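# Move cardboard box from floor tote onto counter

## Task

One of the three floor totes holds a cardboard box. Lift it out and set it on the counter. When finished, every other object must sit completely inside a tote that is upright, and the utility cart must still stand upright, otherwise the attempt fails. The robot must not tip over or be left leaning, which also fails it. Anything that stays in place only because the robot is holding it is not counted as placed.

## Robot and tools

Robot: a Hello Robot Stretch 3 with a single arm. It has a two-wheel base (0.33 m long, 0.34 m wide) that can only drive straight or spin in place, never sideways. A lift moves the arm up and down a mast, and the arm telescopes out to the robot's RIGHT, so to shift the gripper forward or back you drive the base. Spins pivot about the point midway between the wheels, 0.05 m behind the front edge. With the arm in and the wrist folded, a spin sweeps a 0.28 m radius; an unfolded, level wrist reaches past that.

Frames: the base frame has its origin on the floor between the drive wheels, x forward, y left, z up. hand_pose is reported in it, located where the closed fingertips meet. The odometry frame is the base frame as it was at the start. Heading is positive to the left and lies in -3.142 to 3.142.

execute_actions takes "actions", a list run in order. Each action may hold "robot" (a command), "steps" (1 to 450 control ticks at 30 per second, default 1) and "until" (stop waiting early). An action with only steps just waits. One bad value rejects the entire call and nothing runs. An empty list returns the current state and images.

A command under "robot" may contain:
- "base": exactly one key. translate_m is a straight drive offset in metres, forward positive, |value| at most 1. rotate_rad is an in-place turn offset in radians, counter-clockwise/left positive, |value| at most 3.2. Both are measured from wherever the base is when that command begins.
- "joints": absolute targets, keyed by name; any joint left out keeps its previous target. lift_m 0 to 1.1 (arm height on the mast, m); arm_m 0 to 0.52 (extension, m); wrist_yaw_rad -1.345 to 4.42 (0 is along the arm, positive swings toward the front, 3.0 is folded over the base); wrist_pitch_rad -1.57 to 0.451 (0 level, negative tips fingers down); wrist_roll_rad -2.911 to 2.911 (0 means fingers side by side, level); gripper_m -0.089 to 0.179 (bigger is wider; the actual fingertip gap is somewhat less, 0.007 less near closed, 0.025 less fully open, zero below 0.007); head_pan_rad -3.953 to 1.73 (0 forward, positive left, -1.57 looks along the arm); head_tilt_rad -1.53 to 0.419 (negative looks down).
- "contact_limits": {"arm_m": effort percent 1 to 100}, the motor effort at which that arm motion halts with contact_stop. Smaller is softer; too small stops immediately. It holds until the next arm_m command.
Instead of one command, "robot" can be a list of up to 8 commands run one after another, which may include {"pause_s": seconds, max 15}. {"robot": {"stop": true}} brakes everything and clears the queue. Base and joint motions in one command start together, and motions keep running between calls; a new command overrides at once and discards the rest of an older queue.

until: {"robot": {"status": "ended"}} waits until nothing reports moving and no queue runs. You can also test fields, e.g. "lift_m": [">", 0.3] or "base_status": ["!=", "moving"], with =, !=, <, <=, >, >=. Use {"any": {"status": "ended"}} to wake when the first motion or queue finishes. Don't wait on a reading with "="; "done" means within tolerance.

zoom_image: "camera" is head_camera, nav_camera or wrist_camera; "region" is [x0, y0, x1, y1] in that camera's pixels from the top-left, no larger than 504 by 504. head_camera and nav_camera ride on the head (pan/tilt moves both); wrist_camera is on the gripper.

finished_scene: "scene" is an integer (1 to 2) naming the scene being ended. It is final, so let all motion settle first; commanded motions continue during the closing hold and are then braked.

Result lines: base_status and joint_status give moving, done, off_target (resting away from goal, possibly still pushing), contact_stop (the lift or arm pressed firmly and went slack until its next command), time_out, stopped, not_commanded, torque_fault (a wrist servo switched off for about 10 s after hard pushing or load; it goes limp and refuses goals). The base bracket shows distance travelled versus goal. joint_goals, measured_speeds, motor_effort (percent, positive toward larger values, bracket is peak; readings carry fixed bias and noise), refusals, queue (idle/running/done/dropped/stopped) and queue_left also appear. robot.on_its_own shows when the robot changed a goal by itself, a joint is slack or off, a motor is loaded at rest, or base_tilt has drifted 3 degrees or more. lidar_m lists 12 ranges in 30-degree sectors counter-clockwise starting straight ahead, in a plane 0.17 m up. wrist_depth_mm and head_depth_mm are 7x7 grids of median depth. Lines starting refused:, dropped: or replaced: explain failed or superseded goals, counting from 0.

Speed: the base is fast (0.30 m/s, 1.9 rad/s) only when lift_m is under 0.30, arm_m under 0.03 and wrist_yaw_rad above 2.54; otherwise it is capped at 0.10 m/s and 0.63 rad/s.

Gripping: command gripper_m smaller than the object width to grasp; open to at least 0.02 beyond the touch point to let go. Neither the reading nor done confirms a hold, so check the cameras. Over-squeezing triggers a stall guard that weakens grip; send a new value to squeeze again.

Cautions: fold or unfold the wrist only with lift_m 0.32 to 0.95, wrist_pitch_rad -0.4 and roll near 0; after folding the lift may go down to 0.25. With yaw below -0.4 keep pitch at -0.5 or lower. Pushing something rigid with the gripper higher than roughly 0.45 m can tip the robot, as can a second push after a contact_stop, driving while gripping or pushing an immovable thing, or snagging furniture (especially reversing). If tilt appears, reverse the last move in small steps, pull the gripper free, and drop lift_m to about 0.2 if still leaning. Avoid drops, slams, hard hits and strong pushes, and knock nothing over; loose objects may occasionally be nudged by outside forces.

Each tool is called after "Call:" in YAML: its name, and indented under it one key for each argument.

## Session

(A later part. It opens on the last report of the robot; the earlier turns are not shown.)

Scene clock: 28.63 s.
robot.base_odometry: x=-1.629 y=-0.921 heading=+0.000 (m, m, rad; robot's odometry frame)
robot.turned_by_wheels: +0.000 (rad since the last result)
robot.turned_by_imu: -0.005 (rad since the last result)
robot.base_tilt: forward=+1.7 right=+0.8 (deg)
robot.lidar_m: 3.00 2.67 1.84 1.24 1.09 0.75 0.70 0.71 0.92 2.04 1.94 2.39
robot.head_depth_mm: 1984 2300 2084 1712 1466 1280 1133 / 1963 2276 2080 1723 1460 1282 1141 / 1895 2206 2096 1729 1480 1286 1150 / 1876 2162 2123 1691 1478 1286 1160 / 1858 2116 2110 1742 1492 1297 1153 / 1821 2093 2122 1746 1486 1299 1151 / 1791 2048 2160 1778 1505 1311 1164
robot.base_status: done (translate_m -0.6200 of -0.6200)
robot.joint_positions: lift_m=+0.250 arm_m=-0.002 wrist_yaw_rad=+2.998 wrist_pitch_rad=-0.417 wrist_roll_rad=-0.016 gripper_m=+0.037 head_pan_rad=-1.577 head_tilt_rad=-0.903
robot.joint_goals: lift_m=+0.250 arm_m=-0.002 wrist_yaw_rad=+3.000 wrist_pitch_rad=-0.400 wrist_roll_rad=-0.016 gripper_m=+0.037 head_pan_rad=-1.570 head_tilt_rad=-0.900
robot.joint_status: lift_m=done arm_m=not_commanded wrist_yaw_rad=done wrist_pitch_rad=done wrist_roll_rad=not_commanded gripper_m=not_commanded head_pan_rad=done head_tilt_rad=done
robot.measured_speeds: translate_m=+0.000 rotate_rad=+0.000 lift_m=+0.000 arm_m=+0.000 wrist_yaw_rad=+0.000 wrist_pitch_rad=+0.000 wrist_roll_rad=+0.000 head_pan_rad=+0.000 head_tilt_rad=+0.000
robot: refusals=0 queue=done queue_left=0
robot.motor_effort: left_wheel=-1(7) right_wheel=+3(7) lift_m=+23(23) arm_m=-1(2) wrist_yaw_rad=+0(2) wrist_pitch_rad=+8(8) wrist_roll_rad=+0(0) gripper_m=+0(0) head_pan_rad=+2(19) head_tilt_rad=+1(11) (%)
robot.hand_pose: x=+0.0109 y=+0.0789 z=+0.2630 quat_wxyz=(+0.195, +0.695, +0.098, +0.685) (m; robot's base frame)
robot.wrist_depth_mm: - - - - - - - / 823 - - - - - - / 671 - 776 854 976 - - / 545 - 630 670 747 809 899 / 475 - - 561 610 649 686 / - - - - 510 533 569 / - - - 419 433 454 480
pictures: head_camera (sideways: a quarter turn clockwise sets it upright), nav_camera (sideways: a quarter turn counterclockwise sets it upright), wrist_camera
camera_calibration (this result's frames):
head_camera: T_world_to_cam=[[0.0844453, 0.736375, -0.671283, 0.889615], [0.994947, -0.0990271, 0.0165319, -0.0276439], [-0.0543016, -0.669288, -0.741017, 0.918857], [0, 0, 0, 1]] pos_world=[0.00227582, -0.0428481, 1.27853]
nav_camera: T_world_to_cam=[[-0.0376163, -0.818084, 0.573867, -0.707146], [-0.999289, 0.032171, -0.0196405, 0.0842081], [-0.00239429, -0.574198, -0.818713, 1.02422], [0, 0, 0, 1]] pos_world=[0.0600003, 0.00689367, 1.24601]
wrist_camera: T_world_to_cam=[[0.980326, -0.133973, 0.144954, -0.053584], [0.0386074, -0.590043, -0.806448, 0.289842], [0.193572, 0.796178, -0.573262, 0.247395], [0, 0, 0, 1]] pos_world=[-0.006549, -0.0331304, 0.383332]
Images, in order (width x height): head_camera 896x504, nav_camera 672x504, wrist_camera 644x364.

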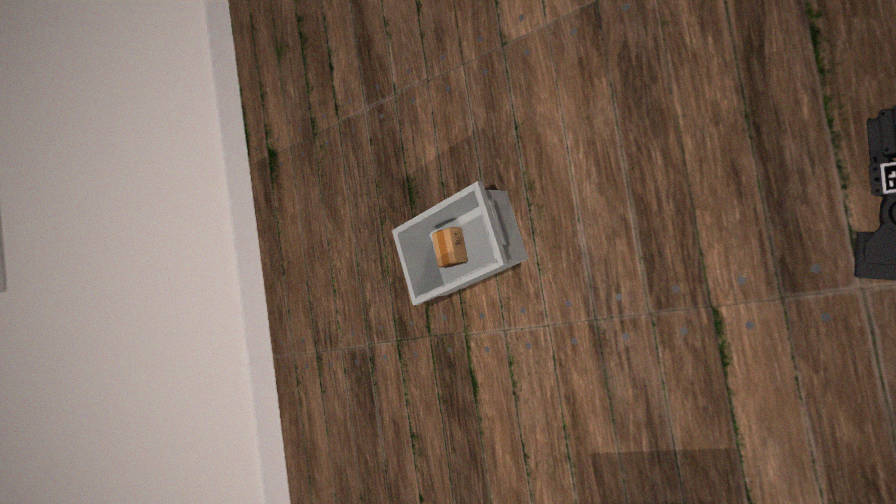

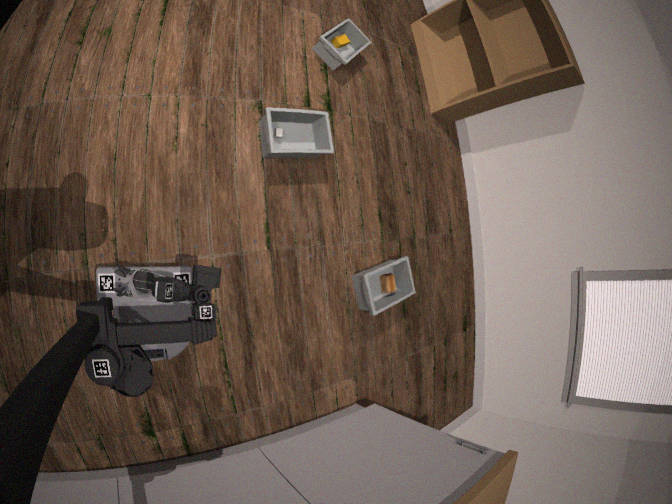

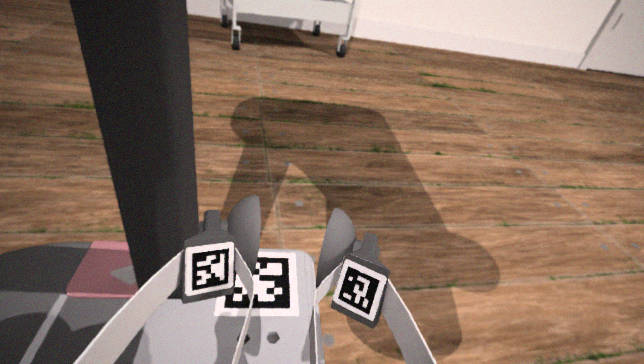

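Call:
execute_actions:
  actions:
    - {"robot":[{"base":{"rotate_rad":-1.57}},{"base":{"translate_m":0.52}},{"base":{"rotate_rad":1.57}},{"joints":{"lift_m":0.5,"head_tilt_rad":-1.3}},{"joints":{"wrist_yaw_rad":0.0}},{"joints":{"wrist_pitch_rad":-1.57,"wrist_roll_rad":1.5,"gripper_m":0.14,"arm_m":0.2}}],"steps":450,"until":{"robot":{"status":"ended"}}}
    - {"steps":300,"until":{"robot":{"status":"ended"}}}

Scene clock: 45.53 s.
robot.base_odometry: x=-1.628 y=-1.441 heading=+0.000 (m, m, rad; robot's odometry frame)
robot.turned_by_wheels: +0.000 (rad since the last result)
robot.turned_by_imu: +0.003 (rad since the last result)
robot.base_tilt: forward=+1.7 right=+0.8 (deg)
robot.lidar_m: 3.05 3.09 2.39 1.75 1.03 0.71 0.67 0.68 1.61 1.52 1.52 1.94
robot.head_depth_mm: 1704 1588 1464 1366 1270 1201 - / 1705 1592 1465 1371 1282 - - / 1683 1591 1496 1327 1284 - - / 1687 1580 1501 1333 1278 - 1106 / 1654 1580 1466 1365 1272 1191 1123 / 1652 1575 1457 1361 1269 1192 1124 / 1622 1579 1461 1361 1271 1194 1125
robot.base_status: done (rotate_rad +1.5698 of +1.5700)
robot.joint_positions: lift_m=+0.500 arm_m=+0.200 wrist_yaw_rad=+0.002 wrist_pitch_rad=-1.557 wrist_roll_rad=+1.494 gripper_m=+0.140 head_pan_rad=-1.577 head_tilt_rad=-1.284
robot.joint_goals: lift_m=+0.500 arm_m=+0.200 wrist_yaw_rad=+0.000 wrist_pitch_rad=-1.570 wrist_roll_rad=+1.500 gripper_m=+0.140 head_pan_rad=-1.570 head_tilt_rad=-1.300
robot.joint_status: lift_m=done arm_m=done wrist_yaw_rad=done wrist_pitch_rad=done wrist_roll_rad=done gripper_m=done head_pan_rad=done head_tilt_rad=done
robot.measured_speeds: translate_m=+0.000 rotate_rad=+0.000 lift_m=+0.000 arm_m=+0.000 wrist_yaw_rad=+0.000 wrist_pitch_rad=+0.000 wrist_roll_rad=+0.000 head_pan_rad=+0.000 head_tilt_rad=+0.000
robot: refusals=0 queue=done queue_left=0
robot.motor_effort: left_wheel=-2(10) right_wheel=+4(15) lift_m=+31(32) arm_m=+3(4) wrist_yaw_rad=-1(3) wrist_pitch_rad=-3(7) wrist_roll_rad=+2(3) gripper_m=+1(81) head_pan_rad=+3(3) head_tilt_rad=-6(27) (%)
robot.hand_pose: x=-0.0216 y=-0.3239 z=+0.3819 quat_wxyz=(+0.028, +0.027, -0.711, -0.702) (m; robot's base frame)
robot.wrist_depth_mm: 449 465 497 511 515 524 524 / 458 505 512 522 521 - - / 473 521 524 542 545 - - / 539 542 554 566 566 - - / 562 570 570 586 588 - - / 584 596 590 607 599 618 623 / 599 613 614 605 630 639 644
pictures: head_camera (sideways: a quarter turn clockwise sets it upright), nav_camera (sideways: a quarter turn counterclockwise sets it upright), wrist_camera
camera_calibration (this result's frames):
head_camera: T_world_to_cam=[[0.0854413, 0.933463, -0.348349, 0.468928], [0.994968, -0.0982996, -0.0193705, 0.0190962], [-0.0523242, -0.344941, -0.937165, 1.17379], [0, 0, 0, 1]] pos_world=[0.00235158, -0.0309624, 1.26375]
nav_camera: T_world_to_cam=[[-0.0383562, -0.972998, 0.227604, -0.256144], [-0.999264, 0.0374181, -0.00843678, 0.0696149], [-0.000307551, -0.227761, -0.973717, 1.22556], [0, 0, 0, 1]] pos_world=[0.0601158, 0.0273012, 1.25224]
wrist_camera: T_world_to_cam=[[-0.196098, 0.979832, 0.0384128, 0.28316], [0.962628, 0.184897, 0.197888, 0.0367078], [0.186794, 0.0757826, -0.979472, 0.564215], [0, 0, 0, 1]] pos_world=[-0.0852011, -0.326994, 0.534492]
Images, in order (width x height): head_camera 896x504, nav_camera 672x504, wrist_camera 644x364.

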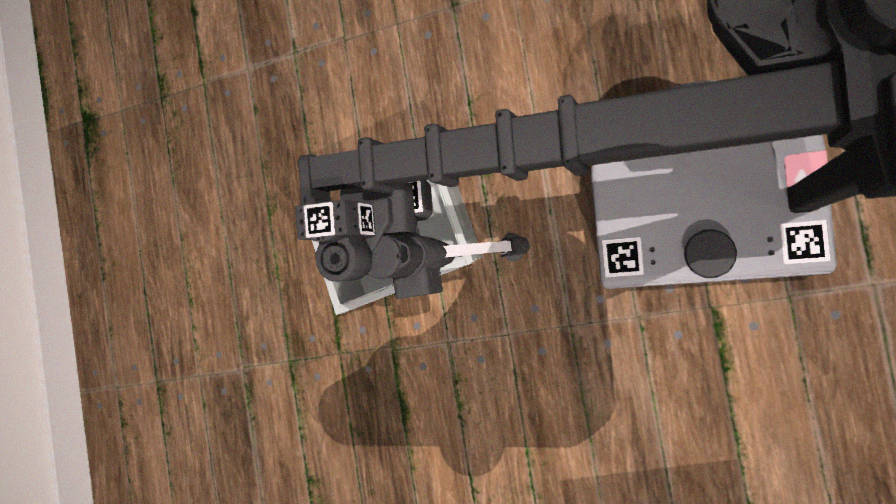

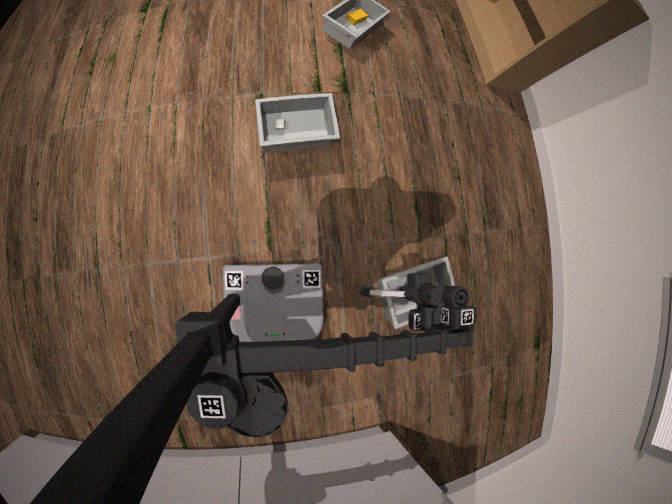

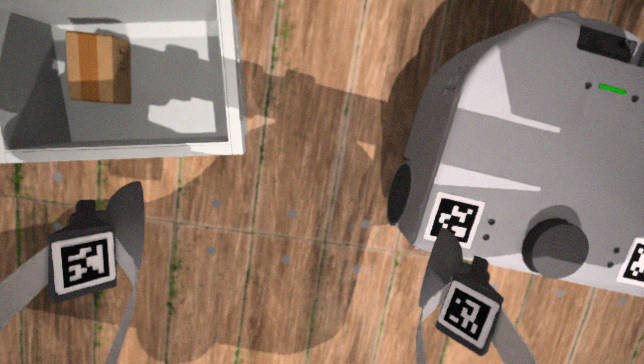

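Call:
execute_actions:
  actions:
    - {"robot":[{"base":{"translate_m":-0.07},"joints":{"arm_m":0.49,"gripper_m":0.125}},{"joints":{"lift_m":0.33}}],"steps":450,"until":{"robot":{"status":"ended"}}}

Scene clock: 51.47 s.
robot.base_odometry: x=-1.698 y=-1.441 heading=+0.000 (m, m, rad; robot's odometry frame)
robot.turned_by_wheels: +0.000 (rad since the last result)
robot.turned_by_imu: -0.001 (rad since the last result)
robot.base_tilt: forward=+1.7 right=+0.9 (deg)
robot.lidar_m: 3.12 3.16 2.38 1.76 0.92 0.63 0.60 0.61 1.59 1.52 1.55 1.95
robot.head_depth_mm: 1694 1585 1464 1353 1267 1216 - / 1714 1597 1462 1358 1281 - - / 1687 1586 1462 1359 1301 - - / 1685 1610 1415 1344 1282 - 1105 / 1663 1585 1464 1345 1265 1194 1125 / 1650 1580 1459 1359 1268 1193 1126 / 1625 1581 1457 1357 1272 1190 1121
robot.base_status: done (translate_m -0.0700 of -0.0700)
robot.joint_positions: lift_m=+0.330 arm_m=+0.490 wrist_yaw_rad=+0.001 wrist_pitch_rad=-1.557 wrist_roll_rad=+1.495 gripper_m=+0.125 head_pan_rad=-1.576 head_tilt_rad=-1.285
robot.joint_goals: lift_m=+0.330 arm_m=+0.490 wrist_yaw_rad=+0.000 wrist_pitch_rad=-1.570 wrist_roll_rad=+1.500 gripper_m=+0.125 head_pan_rad=-1.570 head_tilt_rad=-1.300
robot.joint_status: lift_m=done arm_m=done wrist_yaw_rad=done wrist_pitch_rad=done wrist_roll_rad=done gripper_m=done head_pan_rad=done head_tilt_rad=done
robot.measured_speeds: translate_m=+0.000 rotate_rad=+0.000 lift_m=+0.000 arm_m=+0.000 wrist_yaw_rad=+0.000 wrist_pitch_rad=+0.000 wrist_roll_rad=+0.000 head_pan_rad=+0.000 head_tilt_rad=+0.000
robot: refusals=0 queue=done queue_left=0
robot.motor_effort: left_wheel=-2(6) right_wheel=+5(5) lift_m=+23(33) arm_m=+3(3) wrist_yaw_rad=+0(1) wrist_pitch_rad=-3(3) wrist_roll_rad=+2(2) gripper_m=+0(63) head_pan_rad=+2(3) head_tilt_rad=-6(6) (%)
robot.hand_pose: x=-0.0216 y=-0.6138 z=+0.2124 quat_wxyz=(+0.028, +0.027, -0.711, -0.702) (m; robot's base frame)
robot.wrist_depth_mm: 339 340 343 349 350 358 358 / 347 348 355 354 364 361 372 / 360 353 316 364 369 278 386 / 367 366 337 376 378 303 398 / 381 262 378 388 395 304 413 / 394 390 341 353 349 312 423 / 404 411 287 298 296 438 439
pictures: head_camera (sideways: a quarter turn clockwise sets it upright), nav_camera (sideways: a quarter turn counterclockwise sets it upright), wrist_camera
camera_calibration (this result's frames):
head_camera: T_world_to_cam=[[0.085418, 0.933483, -0.348302, 0.468867], [0.994971, -0.0982737, -0.0193752, 0.0191022], [-0.0523153, -0.344895, -0.937182, 1.17381], [0, 0, 0, 1]] pos_world=[0.00235237, -0.0309606, 1.26375]
nav_camera: T_world_to_cam=[[-0.0383319, -0.97301, 0.227556, -0.256081], [-0.999265, 0.0373935, -0.00843519, 0.0696128], [-0.00030157, -0.227712, -0.973729, 1.22557], [0, 0, 0, 1]] pos_world=[0.0601152, 0.027305, 1.25224]
wrist_camera: T_world_to_cam=[[-0.195254, 0.979976, 0.0390113, 0.573656], [0.962786, 0.183947, 0.198006, 0.123247], [0.186865, 0.0762211, -0.979424, 0.420335], [0, 0, 0, 1]] pos_world=[-0.0851972, -0.616879, 0.364904]
Images, in order (width x height): head_camera 896x504, nav_camera 672x504, wrist_camera 644x364.

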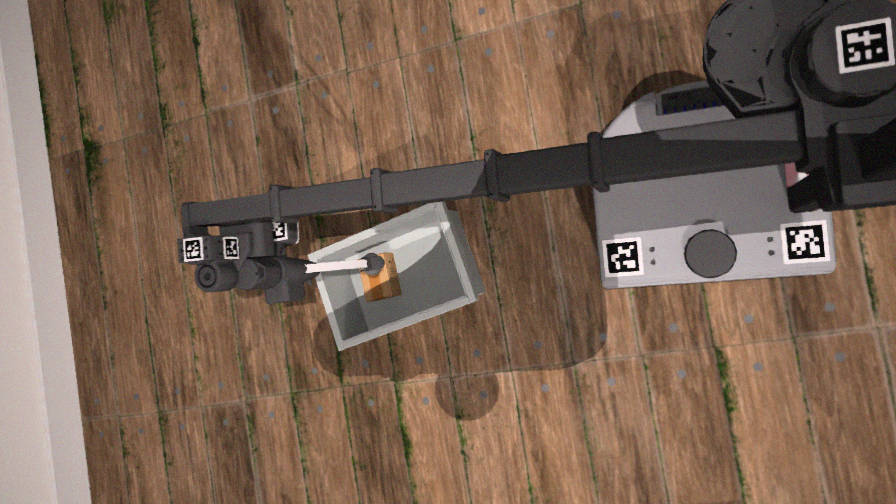

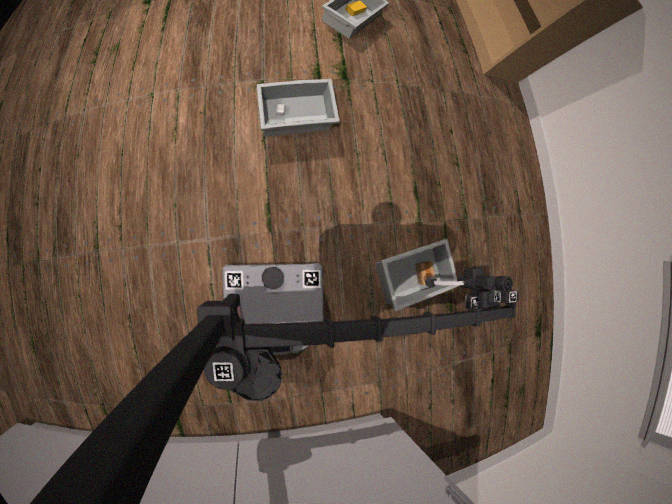

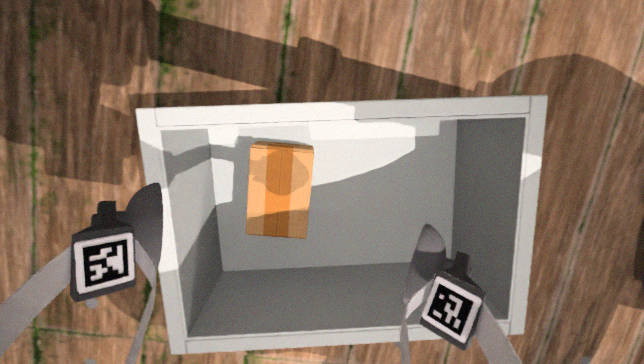

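Call:
execute_actions:
  actions:
    - {"robot":[{"joints":{"arm_m":0.503,"gripper_m":0.105,"lift_m":0.245}}],"steps":450,"until":{"robot":{"status":"ended"}}}

Scene clock: 53.63 s.
robot.base_odometry: x=-1.698 y=-1.441 heading=+0.000 (m, m, rad; robot's odometry frame)
robot.turned_by_wheels: +0.000 (rad since the last result)
robot.turned_by_imu: +0.000 (rad since the last result)
robot.base_tilt: forward=+1.7 right=+0.9 (deg)
robot.lidar_m: 3.13 3.18 2.38 1.75 0.92 0.63 0.60 0.61 1.59 1.53 1.55 1.95
robot.head_depth_mm: 1700 1590 1469 1358 1266 1205 1118 / 1704 1581 1461 1358 1278 - - / 1682 1581 1466 1360 1285 - - / 1685 1608 1397 1338 1286 - 1105 / 1656 1589 1462 1347 1267 1188 1125 / 1657 1574 1458 1361 1273 1192 1119 / 1627 1570 1458 1360 1269 1191 1120
robot.base_status: done (translate_m -0.0700 of -0.0700)
robot.joint_positions: lift_m=+0.245 arm_m=+0.503 wrist_yaw_rad=+0.001 wrist_pitch_rad=-1.557 wrist_roll_rad=+1.495 gripper_m=+0.105 head_pan_rad=-1.576 head_tilt_rad=-1.285
robot.joint_goals: lift_m=+0.245 arm_m=+0.503 wrist_yaw_rad=+0.000 wrist_pitch_rad=-1.570 wrist_roll_rad=+1.500 gripper_m=+0.105 head_pan_rad=-1.570 head_tilt_rad=-1.300
robot.joint_status: lift_m=done arm_m=done wrist_yaw_rad=done wrist_pitch_rad=done wrist_roll_rad=done gripper_m=done head_pan_rad=done head_tilt_rad=done
robot.measured_speeds: translate_m=+0.000 rotate_rad=+0.000 lift_m=+0.000 arm_m=+0.000 wrist_yaw_rad=+0.000 wrist_pitch_rad=+0.000 wrist_roll_rad=+0.000 head_pan_rad=+0.000 head_tilt_rad=+0.000
robot: refusals=0 queue=done queue_left=0
robot.motor_effort: left_wheel=-2(2) right_wheel=+4(4) lift_m=+23(22) arm_m=+3(5) wrist_yaw_rad=+0(1) wrist_pitch_rad=-3(3) wrist_roll_rad=+2(2) gripper_m=+0(74) head_pan_rad=+2(3) head_tilt_rad=-7(6) (%)
robot.hand_pose: x=-0.0216 y=-0.6267 z=+0.1274 quat_wxyz=(+0.028, +0.027, -0.711, -0.702) (m; robot's base frame)
robot.wrist_depth_mm: 259 260 263 266 269 272 274 / 265 270 272 275 278 280 282 / 275 160 160 162 164 165 187 / 280 176 282 249 291 290 205 / 292 - 292 247 303 303 207 / 298 192 302 310 310 311 209 / 314 191 278 277 260 267 209
pictures: head_camera (sideways: a quarter turn clockwise sets it upright), nav_camera (sideways: a quarter turn counterclockwise sets it upright), wrist_camera
camera_calibration (this result's frames):
head_camera: T_world_to_cam=[[0.085418, 0.933483, -0.348301, 0.468865], [0.994971, -0.0982737, -0.0193752, 0.0191023], [-0.0523153, -0.344894, -0.937183, 1.17381], [0, 0, 0, 1]] pos_world=[0.00235237, -0.0309605, 1.26375]
nav_camera: T_world_to_cam=[[-0.0383319, -0.973011, 0.227555, -0.25608], [-0.999265, 0.0373935, -0.00843516, 0.0696128], [-0.000301565, -0.227711, -0.973729, 1.22557], [0, 0, 0, 1]] pos_world=[0.0601152, 0.0273051, 1.25224]
wrist_camera: T_world_to_cam=[[-0.195254, 0.979967, 0.0392554, 0.589612], [0.962786, 0.183898, 0.198051, 0.142418], [0.186865, 0.076465, -0.979405, 0.338229], [0, 0, 0, 1]] pos_world=[-0.0851973, -0.629853, 0.279911]
Images, in order (width x height): head_camera 896x504, nav_camera 672x504, wrist_camera 644x364.

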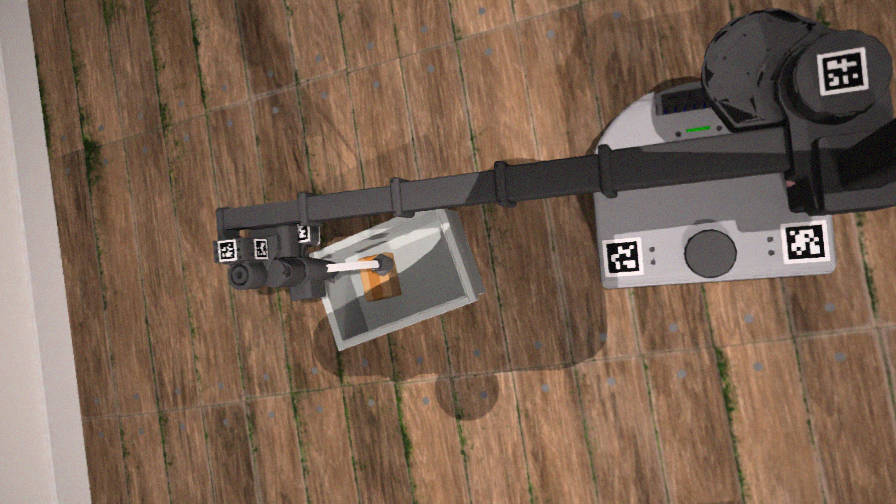

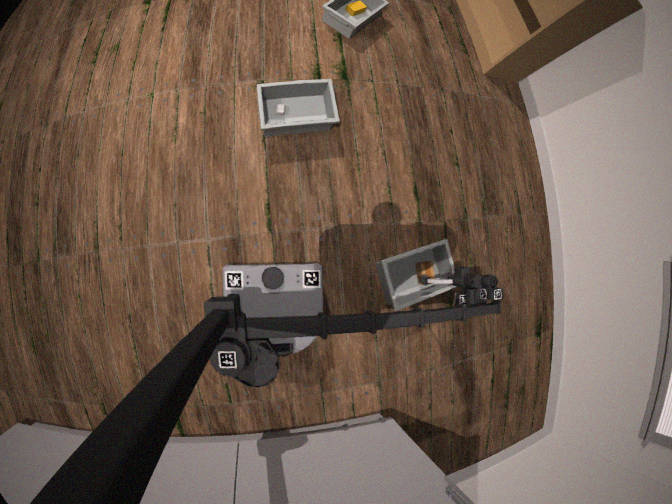

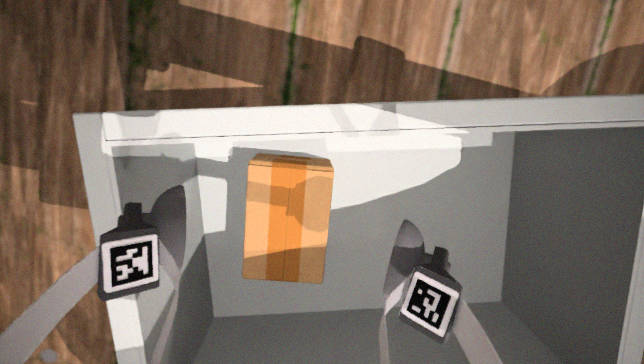

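Call:
execute_actions:
  actions:
    - {"robot":[{"joints":{"lift_m":0.16}}],"steps":450,"until":{"robot":{"status":"ended"}}}

Scene clock: 55.67 s.
robot.base_odometry: x=-1.698 y=-1.441 heading=+0.000 (m, m, rad; robot's odometry frame)
robot.turned_by_wheels: +0.000 (rad since the last result)
robot.turned_by_imu: +0.000 (rad since the last result)
robot.base_tilt: forward=+1.7 right=+0.9 (deg)
robot.lidar_m: 3.10 3.15 2.38 1.75 0.92 0.63 0.60 0.61 1.60 1.52 1.55 1.95
robot.head_depth_mm: 1701 1587 1460 1357 1275 1208 1117 / 1708 1586 1458 1361 1281 - - / 1685 1589 1465 1359 1291 - - / 1688 1582 - 1336 1285 - 1109 / 1653 1581 1457 1345 1269 1195 1124 / 1656 1591 1470 1360 1267 1187 1120 / 1625 1575 1465 1361 1273 1191 1128
robot.base_status: done (translate_m -0.0700 of -0.0700)
robot.joint_positions: lift_m=+0.160 arm_m=+0.503 wrist_yaw_rad=+0.001 wrist_pitch_rad=-1.557 wrist_roll_rad=+1.495 gripper_m=+0.105 head_pan_rad=-1.576 head_tilt_rad=-1.285
robot.joint_goals: lift_m=+0.160 arm_m=+0.503 wrist_yaw_rad=+0.000 wrist_pitch_rad=-1.570 wrist_roll_rad=+1.500 gripper_m=+0.105 head_pan_rad=-1.570 head_tilt_rad=-1.300
robot.joint_status: lift_m=done arm_m=done wrist_yaw_rad=done wrist_pitch_rad=done wrist_roll_rad=done gripper_m=done head_pan_rad=done head_tilt_rad=done
robot.measured_speeds: translate_m=+0.000 rotate_rad=+0.000 lift_m=+0.000 arm_m=+0.000 wrist_yaw_rad=+0.000 wrist_pitch_rad=+0.000 wrist_roll_rad=+0.000 head_pan_rad=+0.000 head_tilt_rad=+0.000
robot: refusals=0 queue=done queue_left=0
robot.motor_effort: left_wheel=-2(2) right_wheel=+5(5) lift_m=+23(26) arm_m=+3(3) wrist_yaw_rad=-2(0) wrist_pitch_rad=-3(3) wrist_roll_rad=+2(2) gripper_m=+0(0) head_pan_rad=+2(3) head_tilt_rad=-5(6) (%)
robot.hand_pose: x=-0.0216 y=-0.6267 z=+0.0424 quat_wxyz=(+0.028, +0.027, -0.711, -0.702) (m; robot's base frame)
robot.wrist_depth_mm: 180 182 184 186 188 190 191 / 184 187 188 191 192 195 196 / - 75 76 77 78 79 80 / 132 149 152 176 204 206 205 / 131 - 153 155 209 212 206 / - 192 158 160 216 220 208 / 129 176 164 166 227 229 208
pictures: head_camera (sideways: a quarter turn clockwise sets it upright), nav_camera (sideways: a quarter turn counterclockwise sets it upright), wrist_camera
camera_calibration (this result's frames):
head_camera: T_world_to_cam=[[0.0854181, 0.933483, -0.348301, 0.468865], [0.994971, -0.0982738, -0.0193752, 0.0191023], [-0.0523153, -0.344894, -0.937183, 1.17381], [0, 0, 0, 1]] pos_world=[0.00235236, -0.0309605, 1.26375]
nav_camera: T_world_to_cam=[[-0.038332, -0.973011, 0.227555, -0.25608], [-0.999265, 0.0373936, -0.00843516, 0.0696128], [-0.000301592, -0.227711, -0.973729, 1.22557], [0, 0, 0, 1]] pos_world=[0.0601152, 0.0273051, 1.25224]
wrist_camera: T_world_to_cam=[[-0.195254, 0.979967, 0.0392555, 0.59295], [0.962786, 0.183898, 0.198051, 0.159253], [0.186865, 0.0764651, -0.979405, 0.254979], [0, 0, 0, 1]] pos_world=[-0.0851973, -0.629855, 0.194911]
Images, in order (width x height): head_camera 896x504, nav_camera 672x504, wrist_camera 644x364.

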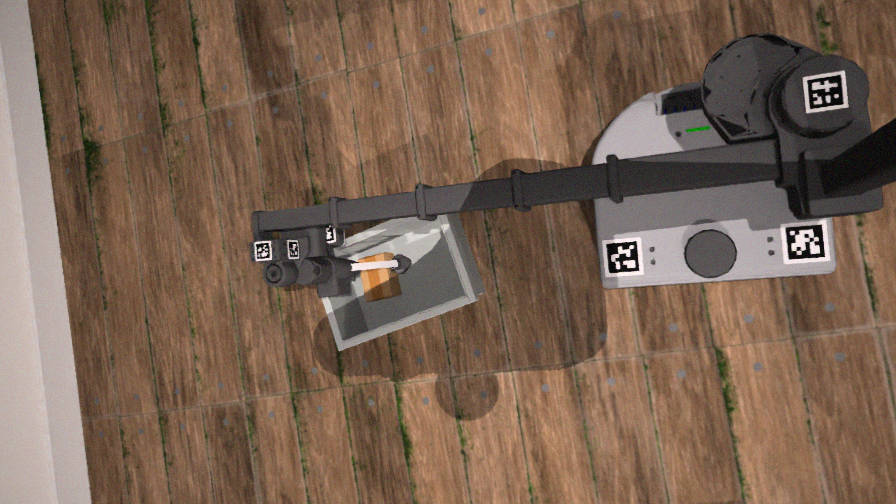

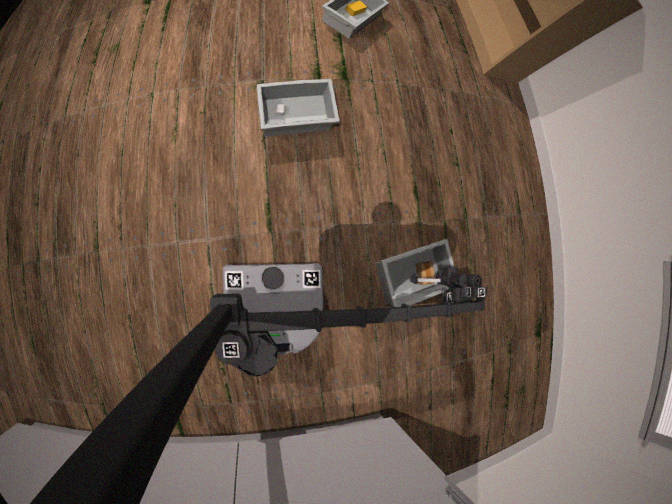

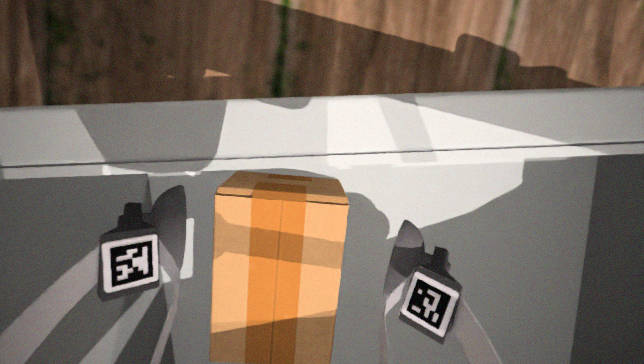

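Call:
execute_actions:
  actions:
    - {"robot":[{"base":{"translate_m":0.025}},{"joints":{"gripper_m":0.035}},{"pause_s":0.7},{"joints":{"lift_m":0.32}}],"steps":450,"until":{"robot":{"status":"ended"}}}

Scene clock: 61.43 s.
robot.base_odometry: x=-1.673 y=-1.441 heading=+0.000 (m, m, rad; robot's odometry frame)
robot.turned_by_wheels: +0.000 (rad since the last result)
robot.turned_by_imu: +0.000 (rad since the last result)
robot.base_tilt: forward=+1.7 right=+0.9 (deg)
robot.lidar_m: 3.10 3.14 2.38 1.76 0.96 0.66 0.62 0.63 1.62 0.59 1.55 1.94
robot.head_depth_mm: 1708 1580 1462 1361 1275 1214 - / 1698 1582 1470 1353 1289 - - / 1681 1583 1465 1340 - - - / 1673 1612 1398 1356 1284 - 1108 / 1653 1579 1466 1348 1275 1196 1122 / 1658 1582 1461 1353 1265 1191 1125 / 1617 1571 1454 1359 1270 1187 1120
robot.base_status: done (translate_m +0.0250 of +0.0250)
robot.joint_positions: lift_m=+0.320 arm_m=+0.503 wrist_yaw_rad=+0.001 wrist_pitch_rad=-1.559 wrist_roll_rad=+1.495 gripper_m=+0.035 head_pan_rad=-1.576 head_tilt_rad=-1.285
robot.joint_goals: lift_m=+0.320 arm_m=+0.503 wrist_yaw_rad=+0.000 wrist_pitch_rad=-1.570 wrist_roll_rad=+1.500 gripper_m=+0.035 head_pan_rad=-1.570 head_tilt_rad=-1.300
robot.joint_status: lift_m=done arm_m=done wrist_yaw_rad=done wrist_pitch_rad=done wrist_roll_rad=done gripper_m=done head_pan_rad=done head_tilt_rad=done
robot.measured_speeds: translate_m=+0.000 rotate_rad=+0.000 lift_m=+0.000 arm_m=+0.000 wrist_yaw_rad=+0.000 wrist_pitch_rad=+0.000 wrist_roll_rad=+0.000 head_pan_rad=+0.000 head_tilt_rad=+0.000
robot: refusals=0 queue=done queue_left=0
robot.motor_effort: left_wheel=-2(4) right_wheel=+5(9) lift_m=+32(36) arm_m=+3(3) wrist_yaw_rad=-1(1) wrist_pitch_rad=-2(3) wrist_roll_rad=+2(2) gripper_m=-11(83) head_pan_rad=+2(3) head_tilt_rad=-6(6) (%)
robot.hand_pose: x=-0.0216 y=-0.6263 z=+0.2020 quat_wxyz=(+0.028, +0.027, -0.710, -0.703) (m; robot's base frame)
robot.wrist_depth_mm: 326 330 334 337 340 343 345 / 336 340 254 316 234 237 359 / 346 343 285 351 359 310 368 / 358 360 148 148 366 313 384 / 367 374 152 153 386 317 398 / 383 389 158 158 308 284 413 / 395 398 334 405 418 419 431
pictures: head_camera (sideways: a quarter turn clockwise sets it upright), nav_camera (sideways: a quarter turn counterclockwise sets it upright), wrist_camera
camera_calibration (this result's frames):
head_camera: T_world_to_cam=[[0.0854179, 0.933483, -0.348301, 0.468865], [0.994971, -0.0982736, -0.0193753, 0.0191023], [-0.0523152, -0.344894, -0.937183, 1.17381], [0, 0, 0, 1]] pos_world=[0.00235237, -0.0309605, 1.26375]
nav_camera: T_world_to_cam=[[-0.0383318, -0.973011, 0.227554, -0.25608], [-0.999265, 0.0373934, -0.00843515, 0.0696128], [-0.000301537, -0.227711, -0.973729, 1.22557], [0, 0, 0, 1]] pos_world=[0.0601152, 0.0273051, 1.25224]
wrist_camera: T_world_to_cam=[[-0.195253, 0.979904, 0.0407979, 0.585946], [0.962787, 0.183584, 0.198339, 0.127318], [0.186863, 0.0780058, -0.979284, 0.412198], [0, 0, 0, 1]] pos_world=[-0.0851975, -0.629698, 0.354501]
Images, in order (width x height): head_camera 896x504, nav_camera 672x504, wrist_camera 644x364.

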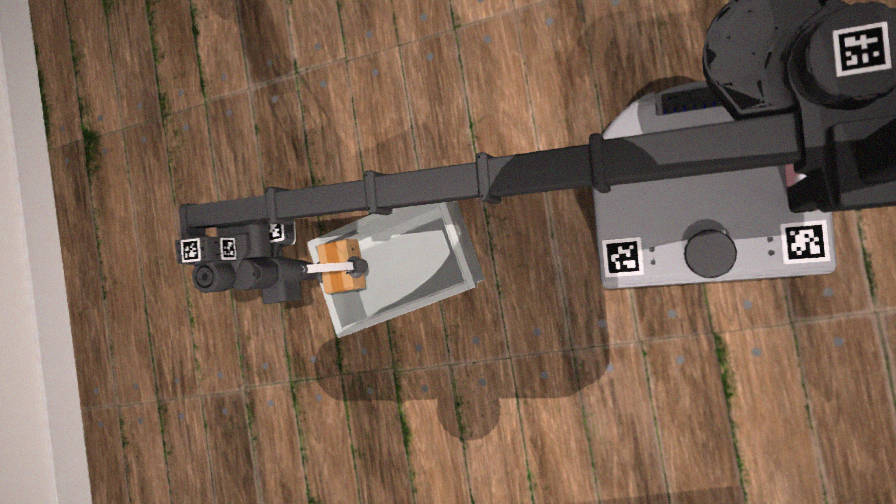

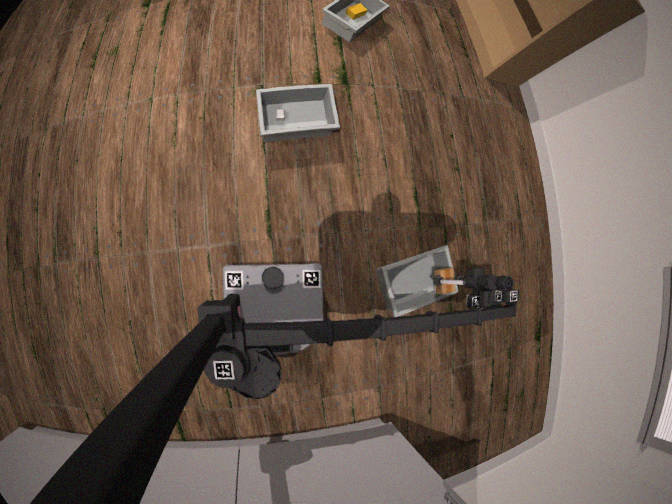

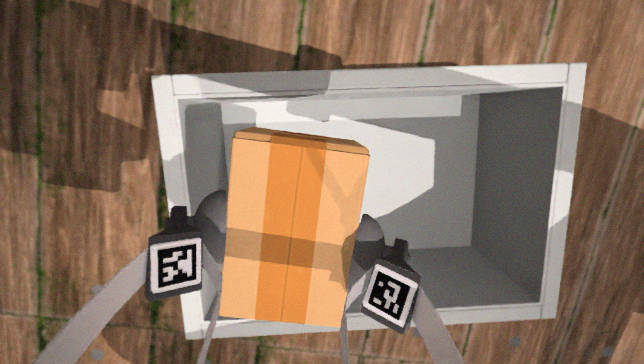

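Call:
execute_actions:
  actions:
    - {"robot":[{"joints":{"lift_m":0.5}},{"joints":{"lift_m":1.09,"arm_m":0.0,"head_tilt_rad":-0.8},"base":{"rotate_rad":-1.57}},{"base":{"translate_m":-0.4}}],"steps":450,"until":{"robot":{"status":"ended"}}}
    - {"steps":300,"until":{"robot":{"status":"ended"}}}

Scene clock: 75.57 s.
robot.base_odometry: x=-1.673 y=-1.041 heading=-1.570 (m, m, rad; robot's odometry frame)
robot.turned_by_wheels: -1.570 (rad since the last result)
robot.turned_by_imu: -1.559 (rad since the last result)
robot.base_tilt: forward=+1.7 right=+0.9 (deg)
robot.lidar_m: 1.92 1.86 2.36 3.05 2.79 1.96 1.36 0.99 0.69 0.65 0.66 0.86
robot.head_depth_mm: - - - - - 1311 1188 / - - - - - - - / - - - - - - - / 1158 - - - - - - / 1099 966 738 811 - - 1186 / 1081 976 715 793 957 1286 1190 / 1064 985 720 784 939 1164 1196
robot.base_status: done (translate_m -0.4000 of -0.4000)
robot.joint_positions: lift_m=+1.090 arm_m=+0.000 wrist_yaw_rad=+0.001 wrist_pitch_rad=-1.559 wrist_roll_rad=+1.495 gripper_m=+0.035 head_pan_rad=-1.576 head_tilt_rad=-0.803
robot.joint_goals: lift_m=+1.090 arm_m=+0.000 wrist_yaw_rad=+0.000 wrist_pitch_rad=-1.570 wrist_roll_rad=+1.500 gripper_m=+0.035 head_pan_rad=-1.570 head_tilt_rad=-0.800
robot.joint_status: lift_m=done arm_m=done wrist_yaw_rad=done wrist_pitch_rad=done wrist_roll_rad=done gripper_m=done head_pan_rad=done head_tilt_rad=done
robot.measured_speeds: translate_m=+0.000 rotate_rad=+0.000 lift_m=+0.000 arm_m=+0.000 wrist_yaw_rad=+0.000 wrist_pitch_rad=+0.000 wrist_roll_rad=+0.000 head_pan_rad=+0.000 head_tilt_rad=+0.000
robot: refusals=0 queue=done queue_left=0
robot.motor_effort: left_wheel=+4(7) right_wheel=-4(11) lift_m=+32(33) arm_m=-4(2) wrist_yaw_rad=-1(1) wrist_pitch_rad=-2(2) wrist_roll_rad=+2(2) gripper_m=-10(11) head_pan_rad=+2(2) head_tilt_rad=+1(24) (%)
robot.hand_pose: x=-0.0216 y=-0.1240 z=+0.9720 quat_wxyz=(+0.028, +0.027, -0.711, -0.703) (m; robot's base frame)
robot.wrist_depth_mm: 687 - - - - - - / 712 - - - - - - / 730 - - 149 - - - / 760 - 149 148 - - - / 771 - 152 153 - - - / 786 - 157 158 - - - / 766 - - - - - -
pictures: head_camera (sideways: a quarter turn clockwise sets it upright), nav_camera (sideways: a quarter turn counterclockwise sets it upright), wrist_camera
camera_calibration (this result's frames):
head_camera: T_world_to_cam=[[0.0838843, 0.666238, -0.741006, 0.980481], [0.994981, -0.0967111, 0.0256823, -0.0395597], [-0.054553, -0.739442, -0.671007, 0.827804], [0, 0, 0, 1]] pos_world=[0.00227333, -0.0449467, 1.28302]
nav_camera: T_world_to_cam=[[-0.03709, -0.75719, 0.65214, -0.809132], [-0.999308, 0.0298752, -0.0221473, 0.0874745], [-0.00271307, -0.652511, -0.757775, 0.944993], [0, 0, 0, 1]] pos_world=[0.0599671, 0.00133823, 1.2457]
wrist_camera: T_world_to_cam=[[-0.195237, 0.979919, 0.0405169, 0.0625291], [0.96279, 0.183625, 0.198286, -0.117574], [0.186865, 0.077722, -0.979306, 1.12704], [0, 0, 0, 1]] pos_world=[-0.0851974, -0.12728, 1.1245]
Images, in order (width x height): head_camera 896x504, nav_camera 672x504, wrist_camera 644x364.

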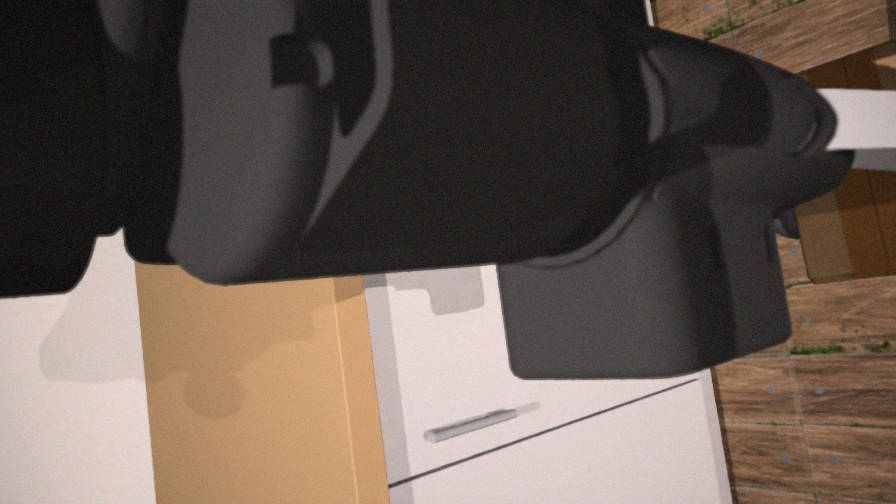

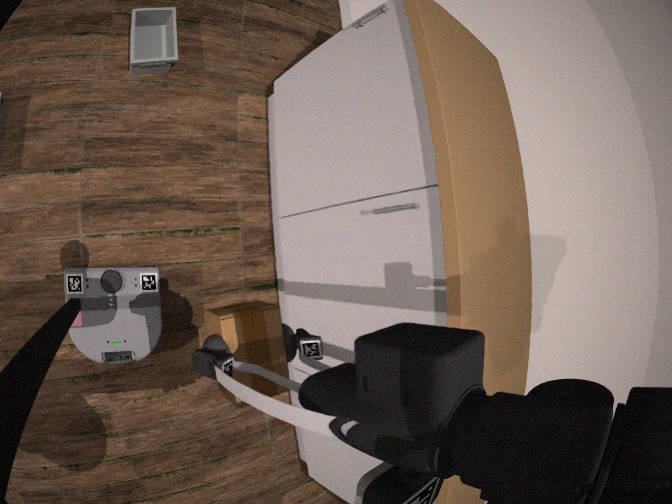

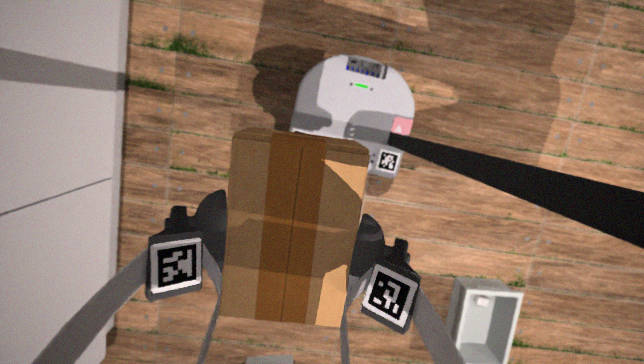

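Call:
execute_actions:
  actions:
    - {"robot":[{"base":{"rotate_rad":-1.57}},{"base":{"translate_m":0.24}},{"base":{"rotate_rad":1.57}},{"joints":{"lift_m":1.095,"arm_m":0.42,"head_pan_rad":-1.3,"head_tilt_rad":-0.5}}],"steps":450,"until":{"robot":{"status":"ended"}}}
    - {"steps":300,"until":{"robot":{"status":"ended"}}}

Scene clock: 90.57 s.
robot.base_odometry: x=-1.913 y=-1.042 heading=-1.570 (m, m, rad; robot's odometry frame)
robot.turned_by_wheels: +0.000 (rad since the last result)
robot.turned_by_imu: +0.001 (rad since the last result)
robot.base_tilt: forward=+1.7 right=+0.9 (deg)
robot.lidar_m: 1.93 1.97 2.51 3.29 2.81 1.47 1.37 0.63 0.44 0.41 0.42 0.54
robot.head_depth_mm: 831 - 987 859 558 490 536 / 848 911 995 874 584 493 548 / 858 929 1005 891 637 497 560 / 868 939 1020 902 644 502 573 / 879 949 1033 918 651 522 578 / 892 963 1051 932 659 527 600 / 902 978 1067 945 665 533 614
robot.base_status: done (rotate_rad +1.5698 of +1.5700)
robot.joint_positions: lift_m=+1.095 arm_m=+0.420 wrist_yaw_rad=+0.001 wrist_pitch_rad=-1.559 wrist_roll_rad=+1.495 gripper_m=+0.035 head_pan_rad=-1.307 head_tilt_rad=-0.507
robot.joint_goals: lift_m=+1.095 arm_m=+0.420 wrist_yaw_rad=+0.000 wrist_pitch_rad=-1.570 wrist_roll_rad=+1.500 gripper_m=+0.035 head_pan_rad=-1.300 head_tilt_rad=-0.500
robot.joint_status: lift_m=done arm_m=done wrist_yaw_rad=done wrist_pitch_rad=done wrist_roll_rad=done gripper_m=done head_pan_rad=done head_tilt_rad=done
robot.measured_speeds: translate_m=+0.000 rotate_rad=+0.000 lift_m=+0.000 arm_m=+0.000 wrist_yaw_rad=+0.000 wrist_pitch_rad=+0.000 wrist_roll_rad=+0.000 head_pan_rad=+0.000 head_tilt_rad=+0.000
robot: refusals=0 queue=done queue_left=0
robot.motor_effort: left_wheel=-2(8) right_wheel=+5(8) lift_m=+32(32) arm_m=+3(1) wrist_yaw_rad=-1(1) wrist_pitch_rad=-2(2) wrist_roll_rad=+1(2) gripper_m=-11(11) head_pan_rad=+3(19) head_tilt_rad=+3(20) (%)
robot.hand_pose: x=-0.0216 y=-0.5434 z=+0.9770 quat_wxyz=(+0.028, +0.027, -0.711, -0.703) (m; robot's base frame)
robot.wrist_depth_mm: 202 205 206 210 211 214 - / 209 209 212 216 217 220 - / 214 216 218 221 225 228 - / 222 224 149 149 232 235 - / 228 233 152 153 239 - - / 236 243 158 158 248 - - / 244 249 250 255 257 - -
pictures: head_camera (sideways: a quarter turn clockwise sets it upright), nav_camera (sideways: a quarter turn counterclockwise sets it upright), wrist_camera
camera_calibration (this result's frames):
head_camera: T_world_to_cam=[[-0.0325996, 0.427863, -0.903256, 1.19274], [0.981832, 0.182737, 0.0511252, -0.0726182], [0.186933, -0.885178, -0.426046, 0.507632], [0, 0, 0, 1]] pos_world=[0.0152885, -0.0477141, 1.29734]
nav_camera: T_world_to_cam=[[0.107651, -0.524292, 0.844707, -1.061], [-0.969235, -0.24451, -0.0282413, 0.0952346], [0.221346, -0.815679, -0.534484, 0.653177], [0, 0, 0, 1]] pos_world=[0.0619446, -0.000207142, 1.24804]
wrist_camera: T_world_to_cam=[[-0.19472, 0.980023, 0.0404782, 0.473462], [0.962886, 0.183125, 0.198283, -0.0418139], [0.186909, 0.0775855, -0.979309, 1.16447], [0, 0, 0, 1]] pos_world=[-0.0851956, -0.546692, 1.1295]
Images, in order (width x height): head_camera 896x504, nav_camera 672x504, wrist_camera 644x364.

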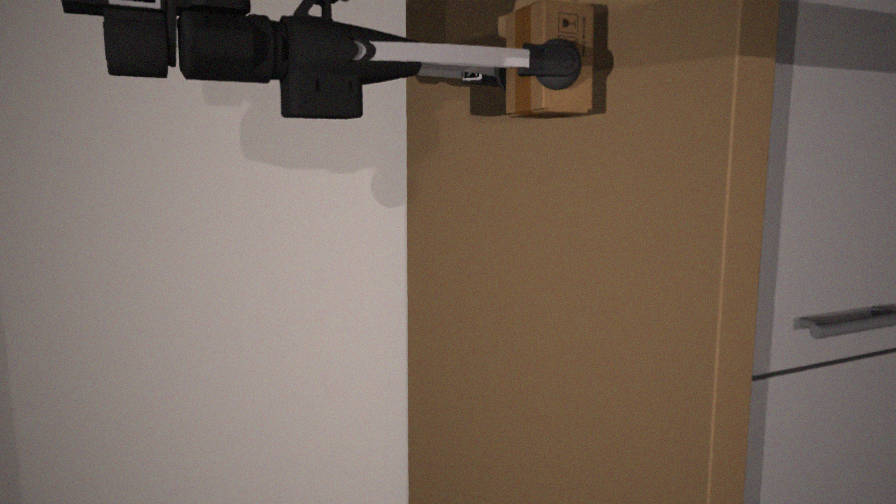

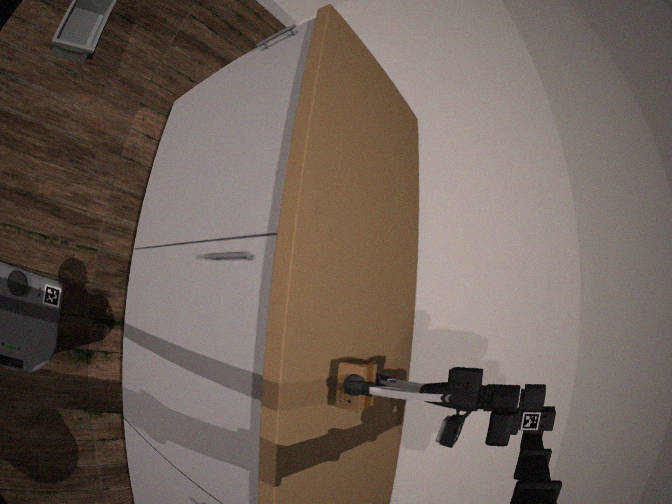

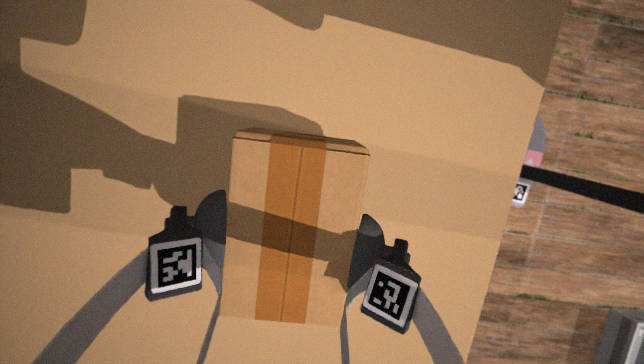

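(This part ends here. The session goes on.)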